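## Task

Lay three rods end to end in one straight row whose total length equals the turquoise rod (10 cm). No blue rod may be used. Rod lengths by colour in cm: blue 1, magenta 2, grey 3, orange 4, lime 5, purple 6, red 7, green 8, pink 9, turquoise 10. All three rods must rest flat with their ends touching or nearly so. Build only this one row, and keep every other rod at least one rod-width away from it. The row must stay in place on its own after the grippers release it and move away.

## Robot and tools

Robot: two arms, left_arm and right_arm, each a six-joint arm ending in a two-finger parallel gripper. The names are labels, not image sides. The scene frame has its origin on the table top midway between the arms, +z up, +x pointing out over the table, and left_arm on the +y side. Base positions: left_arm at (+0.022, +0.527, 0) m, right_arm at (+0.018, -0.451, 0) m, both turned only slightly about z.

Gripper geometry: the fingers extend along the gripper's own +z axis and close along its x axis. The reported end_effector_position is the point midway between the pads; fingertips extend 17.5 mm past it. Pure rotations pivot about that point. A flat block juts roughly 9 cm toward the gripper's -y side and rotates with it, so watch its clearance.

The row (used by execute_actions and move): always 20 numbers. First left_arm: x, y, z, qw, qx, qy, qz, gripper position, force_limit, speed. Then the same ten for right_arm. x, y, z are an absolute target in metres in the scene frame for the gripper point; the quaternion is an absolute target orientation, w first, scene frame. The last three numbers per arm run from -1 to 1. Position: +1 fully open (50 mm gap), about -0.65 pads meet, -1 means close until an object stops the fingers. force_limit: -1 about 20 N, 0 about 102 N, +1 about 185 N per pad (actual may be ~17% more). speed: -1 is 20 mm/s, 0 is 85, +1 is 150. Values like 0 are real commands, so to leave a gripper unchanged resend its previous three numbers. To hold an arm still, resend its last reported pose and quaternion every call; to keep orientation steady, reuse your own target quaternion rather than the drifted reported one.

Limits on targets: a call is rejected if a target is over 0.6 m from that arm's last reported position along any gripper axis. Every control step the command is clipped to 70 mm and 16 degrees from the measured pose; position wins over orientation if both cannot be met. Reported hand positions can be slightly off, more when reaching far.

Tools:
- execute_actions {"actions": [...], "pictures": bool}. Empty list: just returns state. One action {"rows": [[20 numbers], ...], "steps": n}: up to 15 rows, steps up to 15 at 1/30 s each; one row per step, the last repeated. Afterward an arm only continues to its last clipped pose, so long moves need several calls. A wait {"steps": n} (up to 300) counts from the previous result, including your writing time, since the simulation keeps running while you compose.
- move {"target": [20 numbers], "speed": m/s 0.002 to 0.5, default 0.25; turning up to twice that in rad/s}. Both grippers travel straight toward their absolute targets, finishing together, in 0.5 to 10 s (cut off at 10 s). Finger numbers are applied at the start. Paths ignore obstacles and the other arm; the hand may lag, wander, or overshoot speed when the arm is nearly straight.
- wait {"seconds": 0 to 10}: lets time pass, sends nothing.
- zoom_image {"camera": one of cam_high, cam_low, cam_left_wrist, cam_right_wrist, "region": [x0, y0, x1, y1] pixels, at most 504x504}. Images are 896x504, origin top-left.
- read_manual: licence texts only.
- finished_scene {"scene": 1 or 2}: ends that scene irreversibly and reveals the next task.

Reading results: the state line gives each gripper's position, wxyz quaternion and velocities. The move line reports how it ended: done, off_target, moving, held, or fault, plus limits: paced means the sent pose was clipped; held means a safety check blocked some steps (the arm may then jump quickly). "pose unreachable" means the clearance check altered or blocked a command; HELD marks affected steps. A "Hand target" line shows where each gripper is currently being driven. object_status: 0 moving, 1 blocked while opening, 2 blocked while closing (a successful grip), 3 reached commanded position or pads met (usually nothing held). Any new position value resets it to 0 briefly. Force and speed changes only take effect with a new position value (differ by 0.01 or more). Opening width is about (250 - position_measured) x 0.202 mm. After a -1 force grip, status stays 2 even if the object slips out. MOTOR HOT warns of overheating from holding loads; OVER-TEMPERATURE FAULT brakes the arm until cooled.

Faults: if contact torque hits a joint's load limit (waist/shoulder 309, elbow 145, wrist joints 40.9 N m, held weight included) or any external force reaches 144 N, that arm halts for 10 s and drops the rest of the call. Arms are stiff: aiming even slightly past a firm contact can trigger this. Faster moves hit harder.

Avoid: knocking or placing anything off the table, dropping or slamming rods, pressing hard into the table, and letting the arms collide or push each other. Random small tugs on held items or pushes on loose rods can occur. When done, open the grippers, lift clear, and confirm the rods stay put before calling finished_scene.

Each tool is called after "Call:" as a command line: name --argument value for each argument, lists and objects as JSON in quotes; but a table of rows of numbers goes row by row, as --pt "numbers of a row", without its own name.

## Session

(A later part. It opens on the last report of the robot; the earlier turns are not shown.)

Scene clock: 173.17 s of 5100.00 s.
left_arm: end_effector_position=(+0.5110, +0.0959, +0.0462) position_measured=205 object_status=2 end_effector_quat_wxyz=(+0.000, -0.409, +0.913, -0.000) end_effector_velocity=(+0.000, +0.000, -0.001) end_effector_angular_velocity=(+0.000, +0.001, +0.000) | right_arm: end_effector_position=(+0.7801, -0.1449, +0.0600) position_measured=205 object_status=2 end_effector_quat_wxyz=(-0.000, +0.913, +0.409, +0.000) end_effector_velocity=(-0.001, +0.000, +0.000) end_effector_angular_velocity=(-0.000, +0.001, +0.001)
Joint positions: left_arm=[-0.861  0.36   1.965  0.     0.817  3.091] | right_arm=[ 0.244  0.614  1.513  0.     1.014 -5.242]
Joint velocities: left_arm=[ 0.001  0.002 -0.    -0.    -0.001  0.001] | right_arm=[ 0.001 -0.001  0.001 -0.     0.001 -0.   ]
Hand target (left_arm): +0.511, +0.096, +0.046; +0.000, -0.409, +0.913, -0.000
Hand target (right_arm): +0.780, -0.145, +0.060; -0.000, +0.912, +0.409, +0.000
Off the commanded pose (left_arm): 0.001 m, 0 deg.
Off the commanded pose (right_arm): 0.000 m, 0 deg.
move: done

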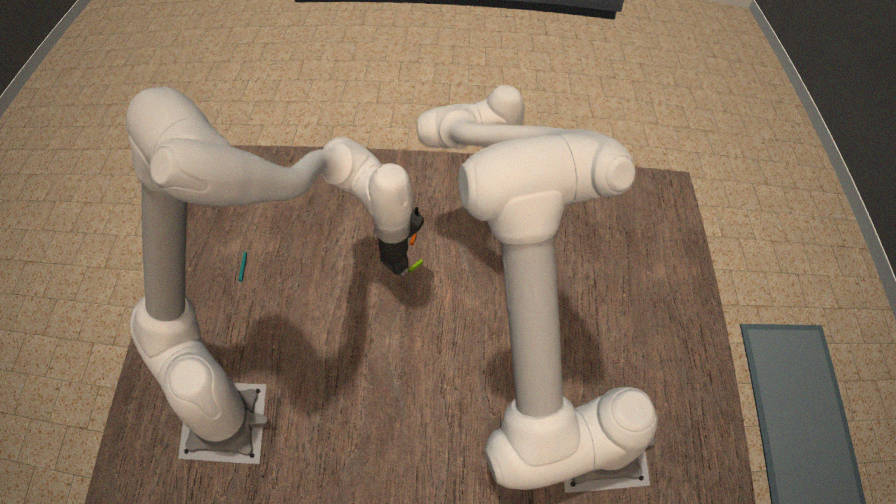

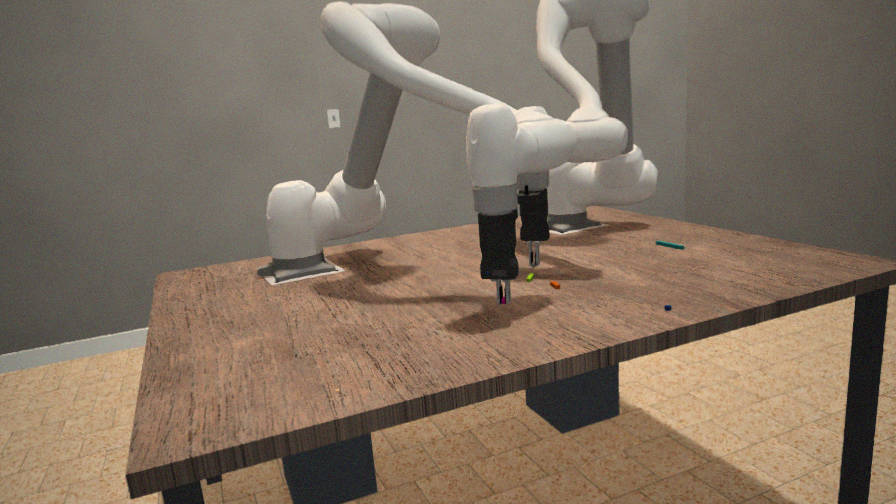

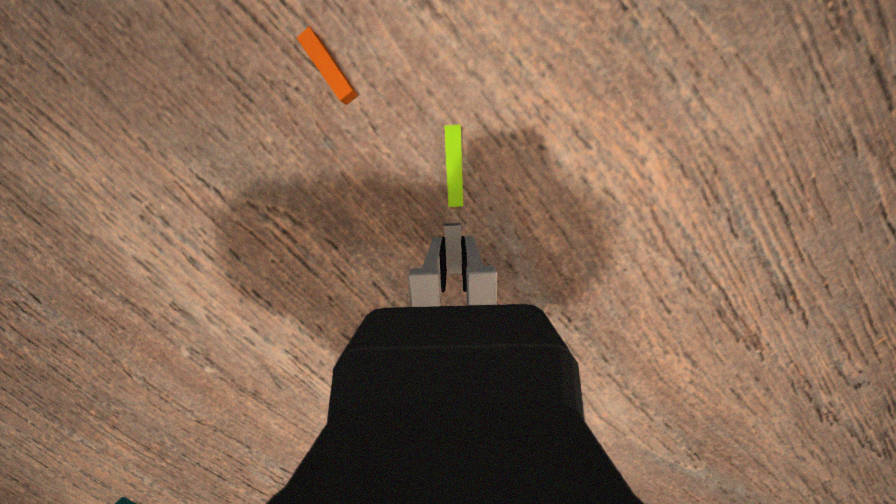

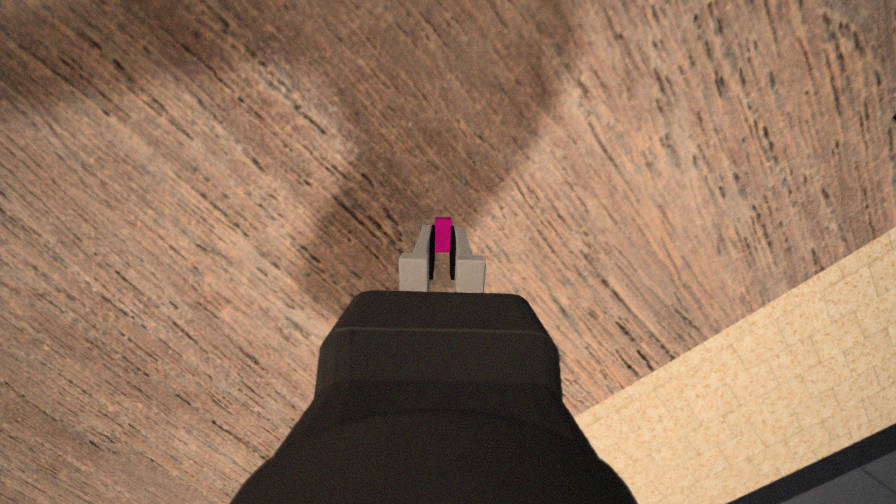

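Call:
move --target '[0.5138, 0.0899, 0.0235, 0, 0.4155, -0.9096, 0, -1, -0.5, -0.3, 0.78, -0.145, 0.06, 0, 0.9125, 0.4091, 0, -1, -0.5, -0.3]' --speed 0.04

Call:
move --target '[0.5163, 0.0877, 0.0235, 0, 0.4155, -0.9096, 0, -1, -0.5, -0.3, 0.78, -0.145, 0.06, 0, 0.9125, 0.4091, 0, -1, -0.5, -0.3]' --speed 0.008

Call:
execute_actions --actions '[{"rows": [[0.5163, 0.0877, 0.0235, 0, 0.4155, -0.9096, 0, 0.2, -0.5, -0.3, 0.78, -0.145, 0.06, 0, 0.9125, 0.4091, 0, -1, -0.5, -0.3]], "steps": 9}]'

Call:
zoom_image --camera "cam_left_wrist" --region '[374, 120, 534, 290]'

Call:
move --target '[0.30, 0.33, 0.12, 0, 0.4155, -0.9096, 0, 0.2, -0.5, -0.3, 0.5857, 0.0276, 0.046, 0, 0.9096, 0.4155, 0, -1, -0.5, -0.3]' --speed 0.35

Scene clock: 198.80 s of 5100.00 s.
left_arm: end_effector_position=(+0.5138, +0.0899, +0.0235) position_measured=205 object_status=2 end_effector_quat_wxyz=(-0.000, -0.416, +0.910, +0.000) end_effector_velocity=(+0.000, +0.000, -0.000) end_effector_angular_velocity=(+0.000, +0.000, +0.001) | right_arm: end_effector_position=(+0.7800, -0.1450, +0.0600) position_measured=205 object_status=2 end_effector_quat_wxyz=(-0.000, +0.912, +0.409, -0.000) end_effector_velocity=(+0.000, +0.001, +0.000) end_effector_angular_velocity=(+0.001, -0.000, +0.000)
Joint positions: left_arm=[-0.865  0.395  1.966 -0.     0.78   3.073] | right_arm=[ 0.244  0.614  1.513  0.     1.014 -5.242]
Joint velocities: left_arm=[ 0.001  0.    -0.    -0.    -0.    -0.   ] | right_arm=[ 0.001  0.    -0.001  0.001  0.     0.   ]
Hand target (left_arm): +0.514, +0.090, +0.023; +0.000, -0.416, +0.910, +0.000
Hand target (right_arm): +0.780, -0.145, +0.060; -0.000, +0.912, +0.409, -0.000
Off the commanded pose (left_arm): 0.000 m, 0 deg.
Off the commanded pose (right_arm): 0.000 m, 0 deg.
After step 90, 21.77 s passed at rest.
move: done

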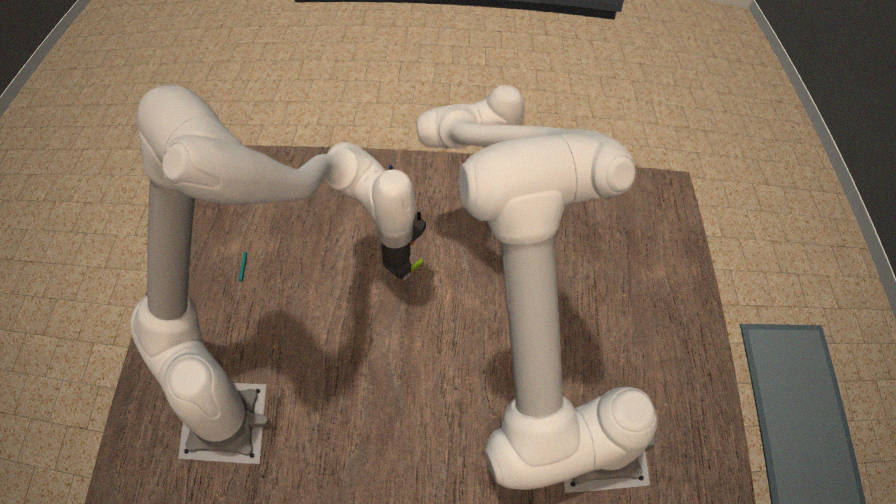

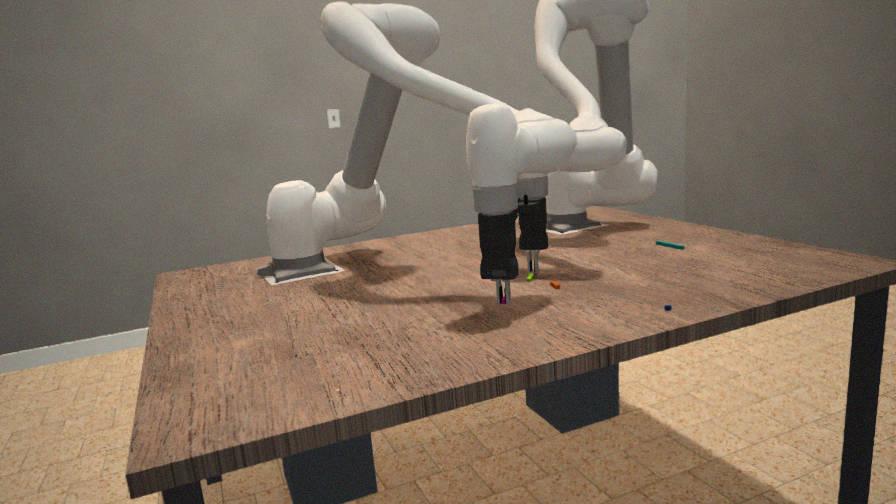

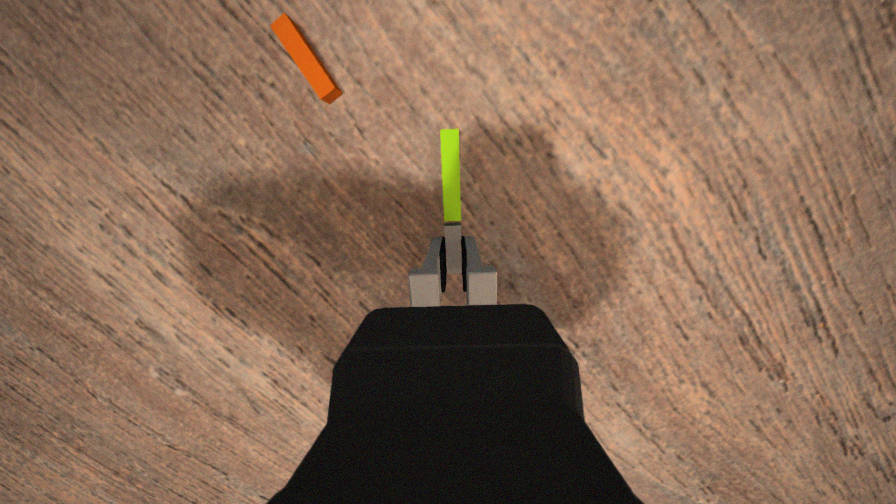

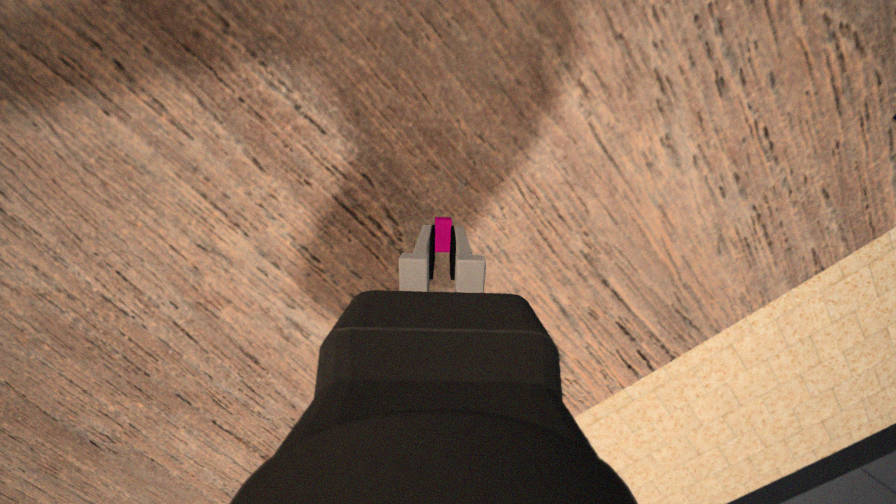

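Scene clock: 199.50 s of 5100.00 s.
left_arm: end_effector_position=(+0.5163, +0.0877, +0.0235) position_measured=205 object_status=2 end_effector_quat_wxyz=(-0.000, -0.415, +0.910, +0.000) end_effector_velocity=(-0.000, -0.000, +0.000) end_effector_angular_velocity=(-0.000, -0.000, +0.000) | right_arm: end_effector_position=(+0.7800, -0.1450, +0.0600) position_measured=205 object_status=2 end_effector_quat_wxyz=(+0.000, +0.912, +0.409, -0.000) end_effector_velocity=(+0.000, +0.001, -0.000) end_effector_angular_velocity=(-0.000, -0.000, +0.001)
Joint positions: left_arm=[-0.865  0.399  1.96  -0.     0.783  3.074] | right_arm=[ 0.244  0.614  1.513 -0.     1.014 -5.242]
Joint velocities: left_arm=[-0.001 -0.001 -0.     0.     0.    -0.002] | right_arm=[ 0.001  0.001 -0.001 -0.    -0.     0.   ]
Hand target (left_arm): +0.516, +0.088, +0.024; -0.000, -0.415, +0.910, -0.000
Hand target (right_arm): +0.780, -0.145, +0.060; +0.000, +0.912, +0.409, -0.000
Off the commanded pose (left_arm): 0.000 m, 0 deg.
Off the commanded pose (right_arm): 0.000 m, 0 deg.
move: done

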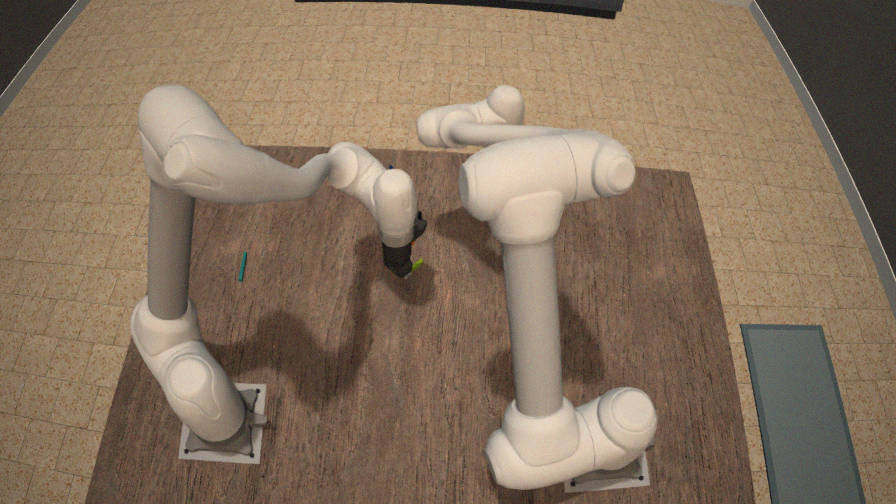

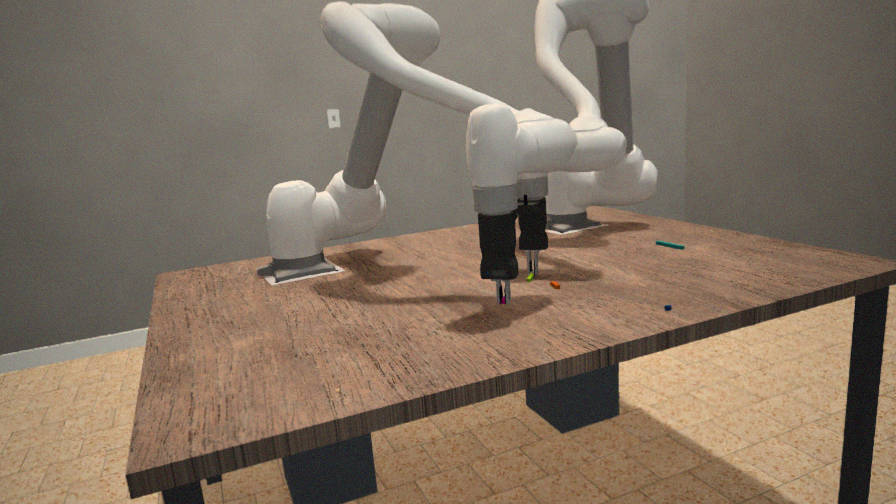

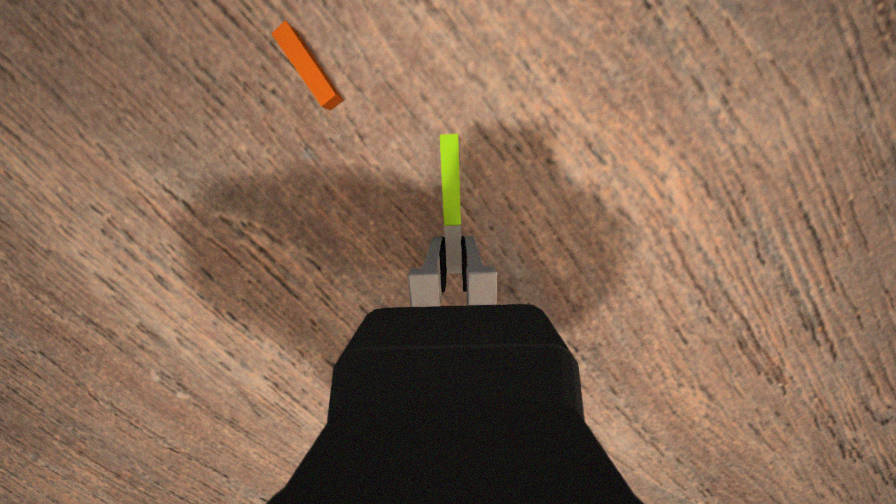

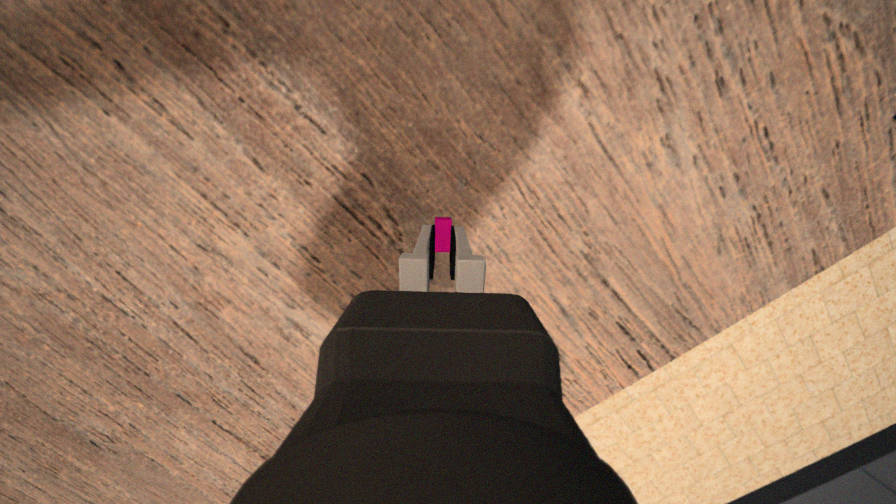

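Scene clock: 199.80 s of 5100.00 s.
left_arm: end_effector_position=(+0.5163, +0.0877, +0.0235) position_measured=123 object_status=0 end_effector_quat_wxyz=(-0.000, -0.415, +0.910, +0.000) end_effector_velocity=(-0.000, -0.000, -0.001) end_effector_angular_velocity=(+0.001, +0.000, -0.001) | right_arm: end_effector_position=(+0.7800, -0.1450, +0.0600) position_measured=205 object_status=2 end_effector_quat_wxyz=(+0.000, +0.912, +0.409, -0.000) end_effector_velocity=(-0.000, -0.001, -0.000) end_effector_angular_velocity=(-0.000, +0.000, -0.001)
Joint positions: left_arm=[-0.865  0.399  1.96  -0.     0.783  3.074] | right_arm=[ 0.244  0.614  1.513 -0.     1.014 -5.242]
Joint velocities: left_arm=[-0.001  0.001  0.     0.    -0.    -0.   ] | right_arm=[-0.001 -0.     0.001 -0.    -0.     0.   ]
Hand target (left_arm): +0.516, +0.088, +0.024; -0.000, -0.415, +0.910, -0.000
Hand target (right_arm): +0.780, -0.145, +0.060; +0.000, +0.912, +0.409, -0.000
Off the commanded pose (left_arm): 0.000 m, 0 deg.
Off the commanded pose (right_arm): 0.000 m, 0 deg.
Steps of this call (steps 1 to 9: all 9 steps of this action). Readings (end_effector_position | what the end effector reports):
1: left_arm (+0.5163, +0.0877, +0.0235) | right_arm (+0.7800, -0.1450, +0.0600) | left_arm position_measured=202 object_status=0 | right_arm position_measured=205 object_status=2
2: left_arm (+0.5163, +0.0877, +0.0235) | right_arm (+0.7800, -0.1450, +0.0600) | left_arm position_measured=191 object_status=0 | right_arm position_measured=205 object_status=2
4: left_arm (+0.5163, +0.0877, +0.0235) | right_arm (+0.7800, -0.1450, +0.0600) | left_arm position_measured=169 object_status=0 | right_arm position_measured=205 object_status=2
8: left_arm (+0.5163, +0.0877, +0.0235) | right_arm (+0.7800, -0.1450, +0.0600) | left_arm position_measured=128 object_status=0 | right_arm position_measured=205 object_status=2
9: the state above

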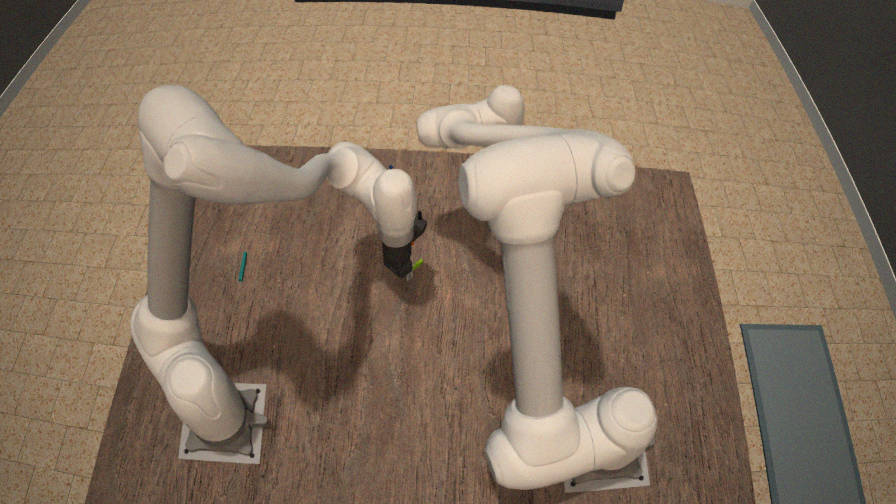

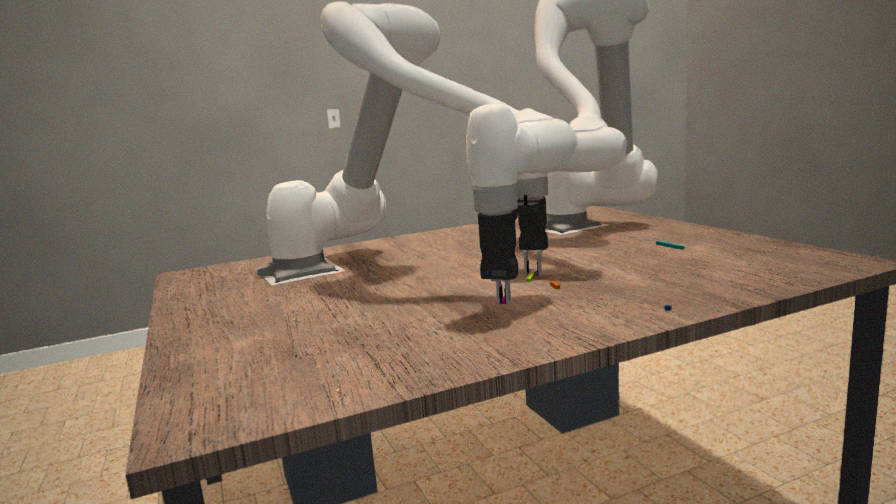

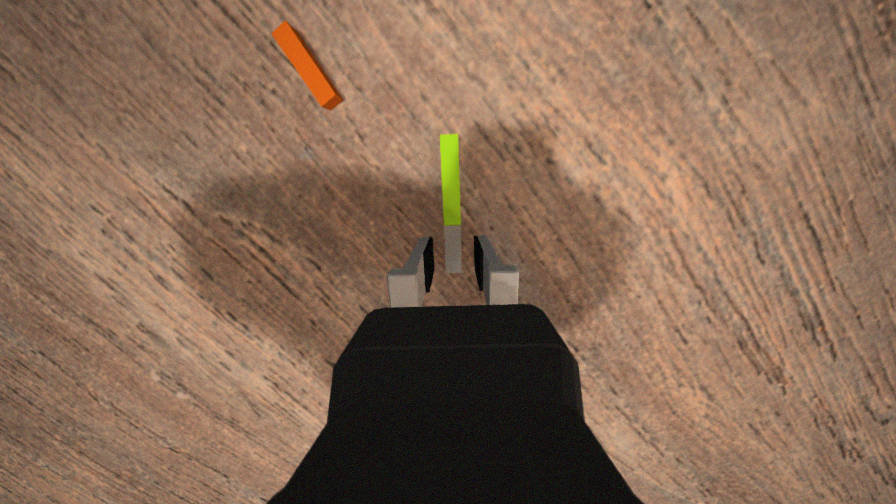

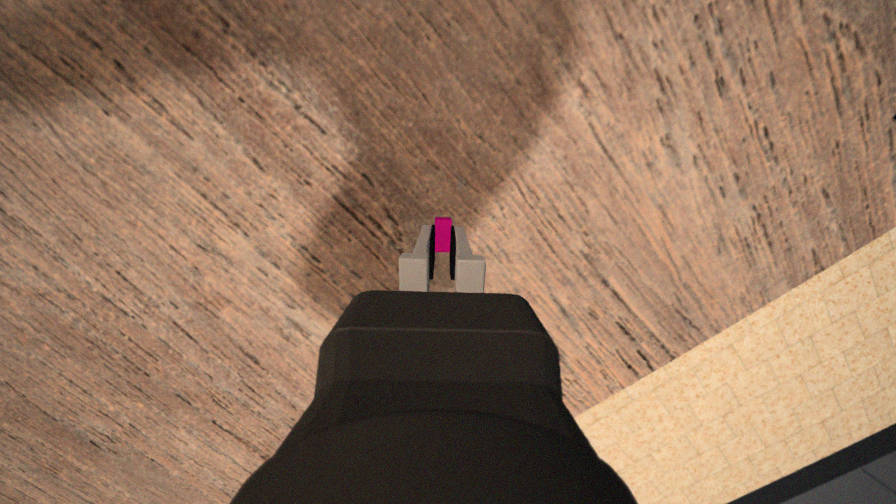

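Region (374, 120, 534, 290) of cam_left_wrist's 896x504 image, scaled by 2.965, with more detail than that image has; it fills the left 474 columns of this view, and the rest is white.

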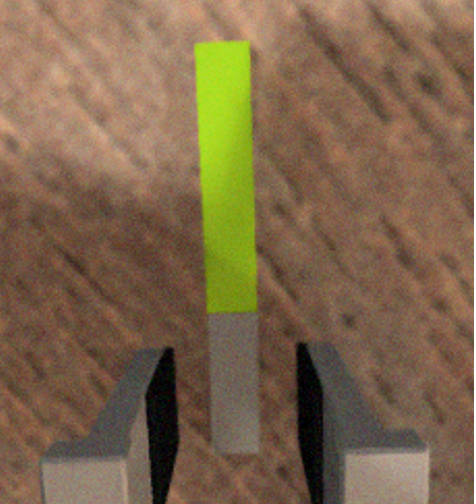

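Scene clock: 201.53 s of 5100.00 s.
left_arm: end_effector_position=(+0.2995, +0.3298, +0.1197) position_measured=123 object_status=3 end_effector_quat_wxyz=(-0.000, -0.415, +0.910, +0.000) end_effector_velocity=(+0.001, +0.000, +0.000) end_effector_angular_velocity=(-0.001, -0.000, +0.003) | right_arm: end_effector_position=(+0.5860, +0.0280, +0.0459) position_measured=205 object_status=2 end_effector_quat_wxyz=(-0.000, +0.910, +0.416, +0.000) end_effector_velocity=(+0.001, -0.000, +0.000) end_effector_angular_velocity=(+0.000, -0.001, -0.001)
Joint positions: left_arm=[-0.804 -0.219  2.43   0.     0.931  3.135] | right_arm=[ 0.551  0.514  1.717  0.001  0.911 -4.949]
Joint velocities: left_arm=[ 0.002 -0.001 -0.001 -0.     0.    -0.   ] | right_arm=[-0.001 -0.    -0.001 -0.    -0.    -0.   ]
Hand target (left_arm): +0.300, +0.330, +0.120; -0.000, -0.415, +0.910, -0.000
Hand target (right_arm): +0.586, +0.028, +0.046; -0.000, +0.910, +0.416, +0.000
Off the commanded pose (left_arm): 0.001 m, 0 deg.
Off the commanded pose (right_arm): 0.001 m, 0 deg.
move: done

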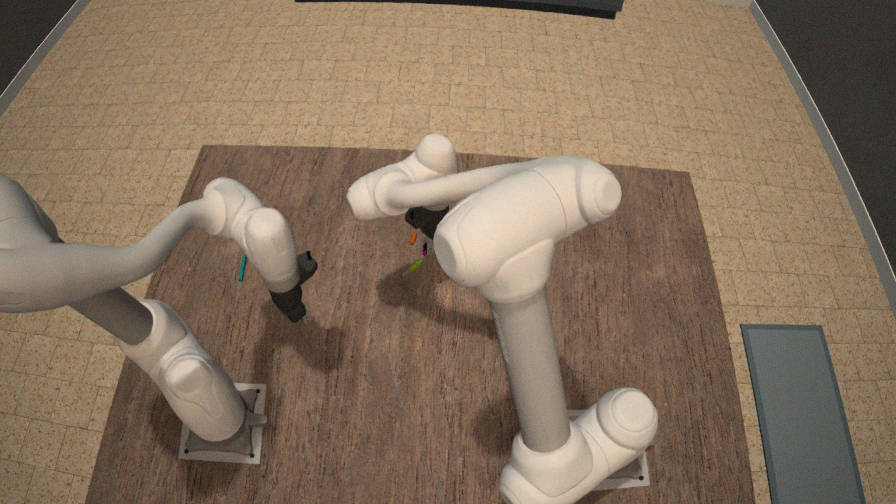

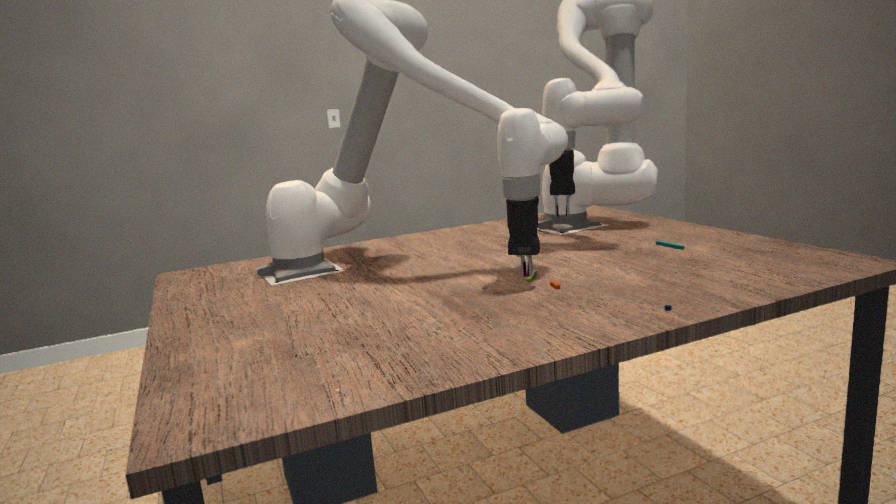

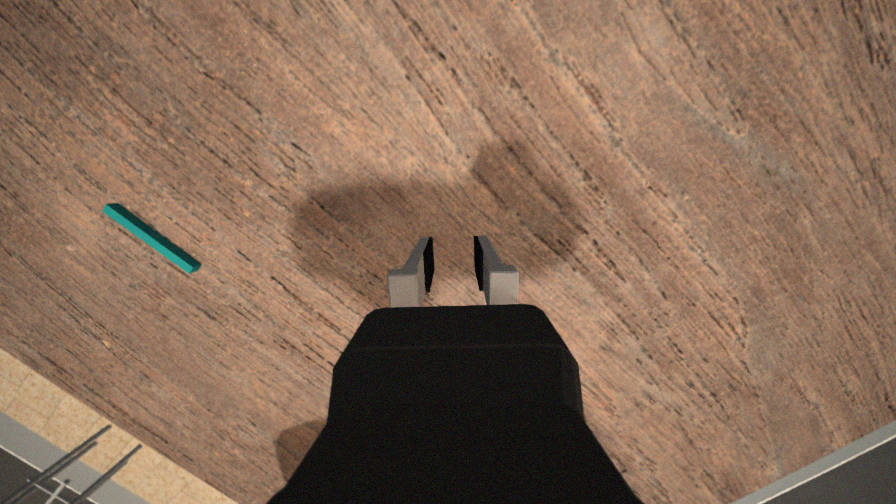

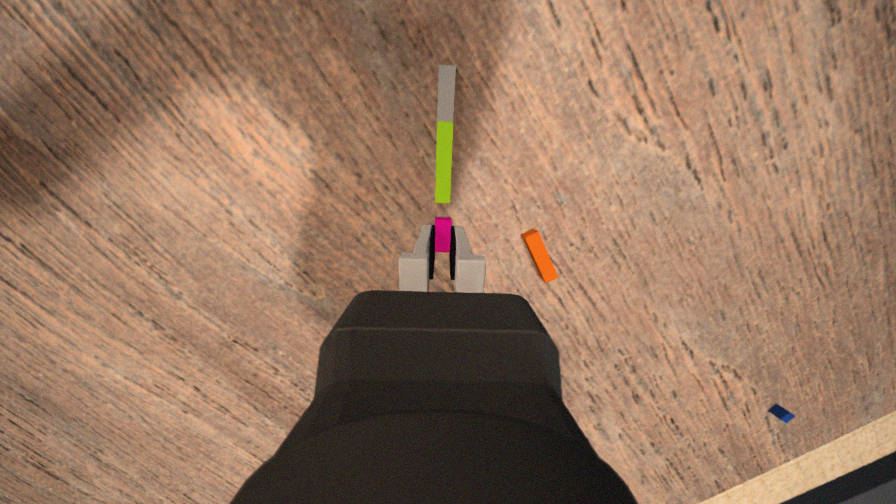

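The grey and lime rods are joined. Next I'll line up the magenta.

Call:
zoom_image --camera "cam_right_wrist" --region '[364, 55, 524, 265]'

Call:
zoom_image --camera "cam_right_wrist" --region '[410, 185, 476, 265]'

Call:
zoom_image --camera "cam_right_wrist" --region '[410, 55, 480, 135]'

Call:
zoom_image --camera "cam_low" --region '[505, 245, 555, 295]'

Region (364, 55, 524, 265) of cam_right_wrist's 896x504 image, scaled by 2.400, with more detail than that image has; it fills the left 384 columns of this view, and the rest is white.

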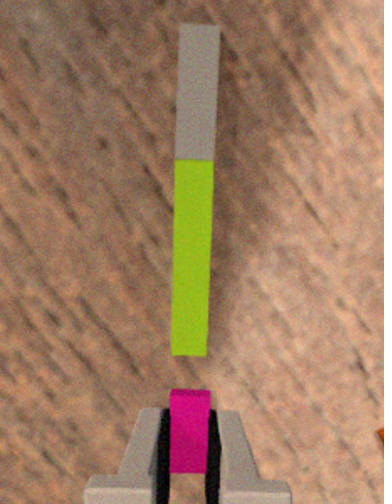

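Region (410, 185, 476, 265) of cam_right_wrist's 896x504 image, scaled by 6.300, with more detail than that image has; it fills the left 416 columns of this view, and the rest is white.

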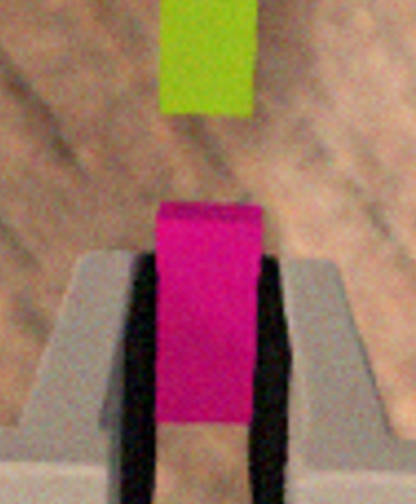

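Region (410, 55, 480, 135) of cam_right_wrist's 896x504 image, scaled by 6.300, with more detail than that image has; it fills the left 441 columns of this view, and the rest is white.

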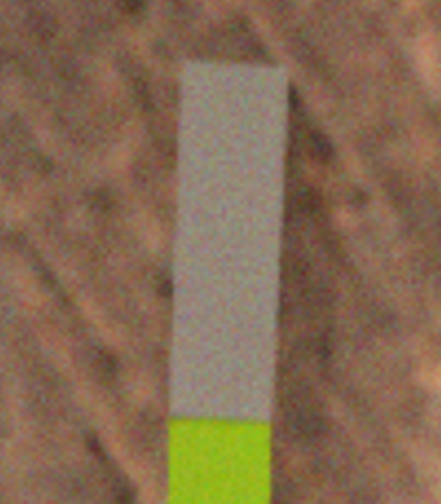

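Region (505, 245, 555, 295) of cam_low's 896x504 image, scaled by 10.080, with more detail than that image has.

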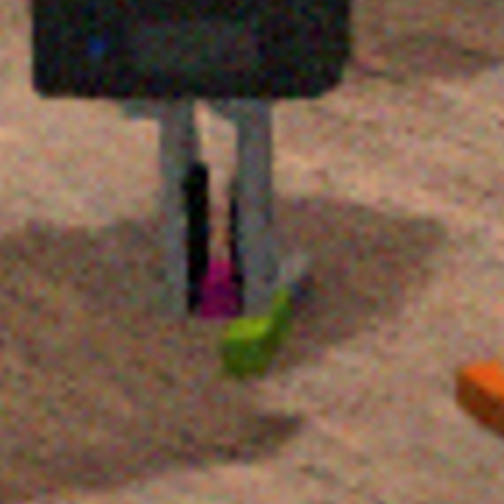

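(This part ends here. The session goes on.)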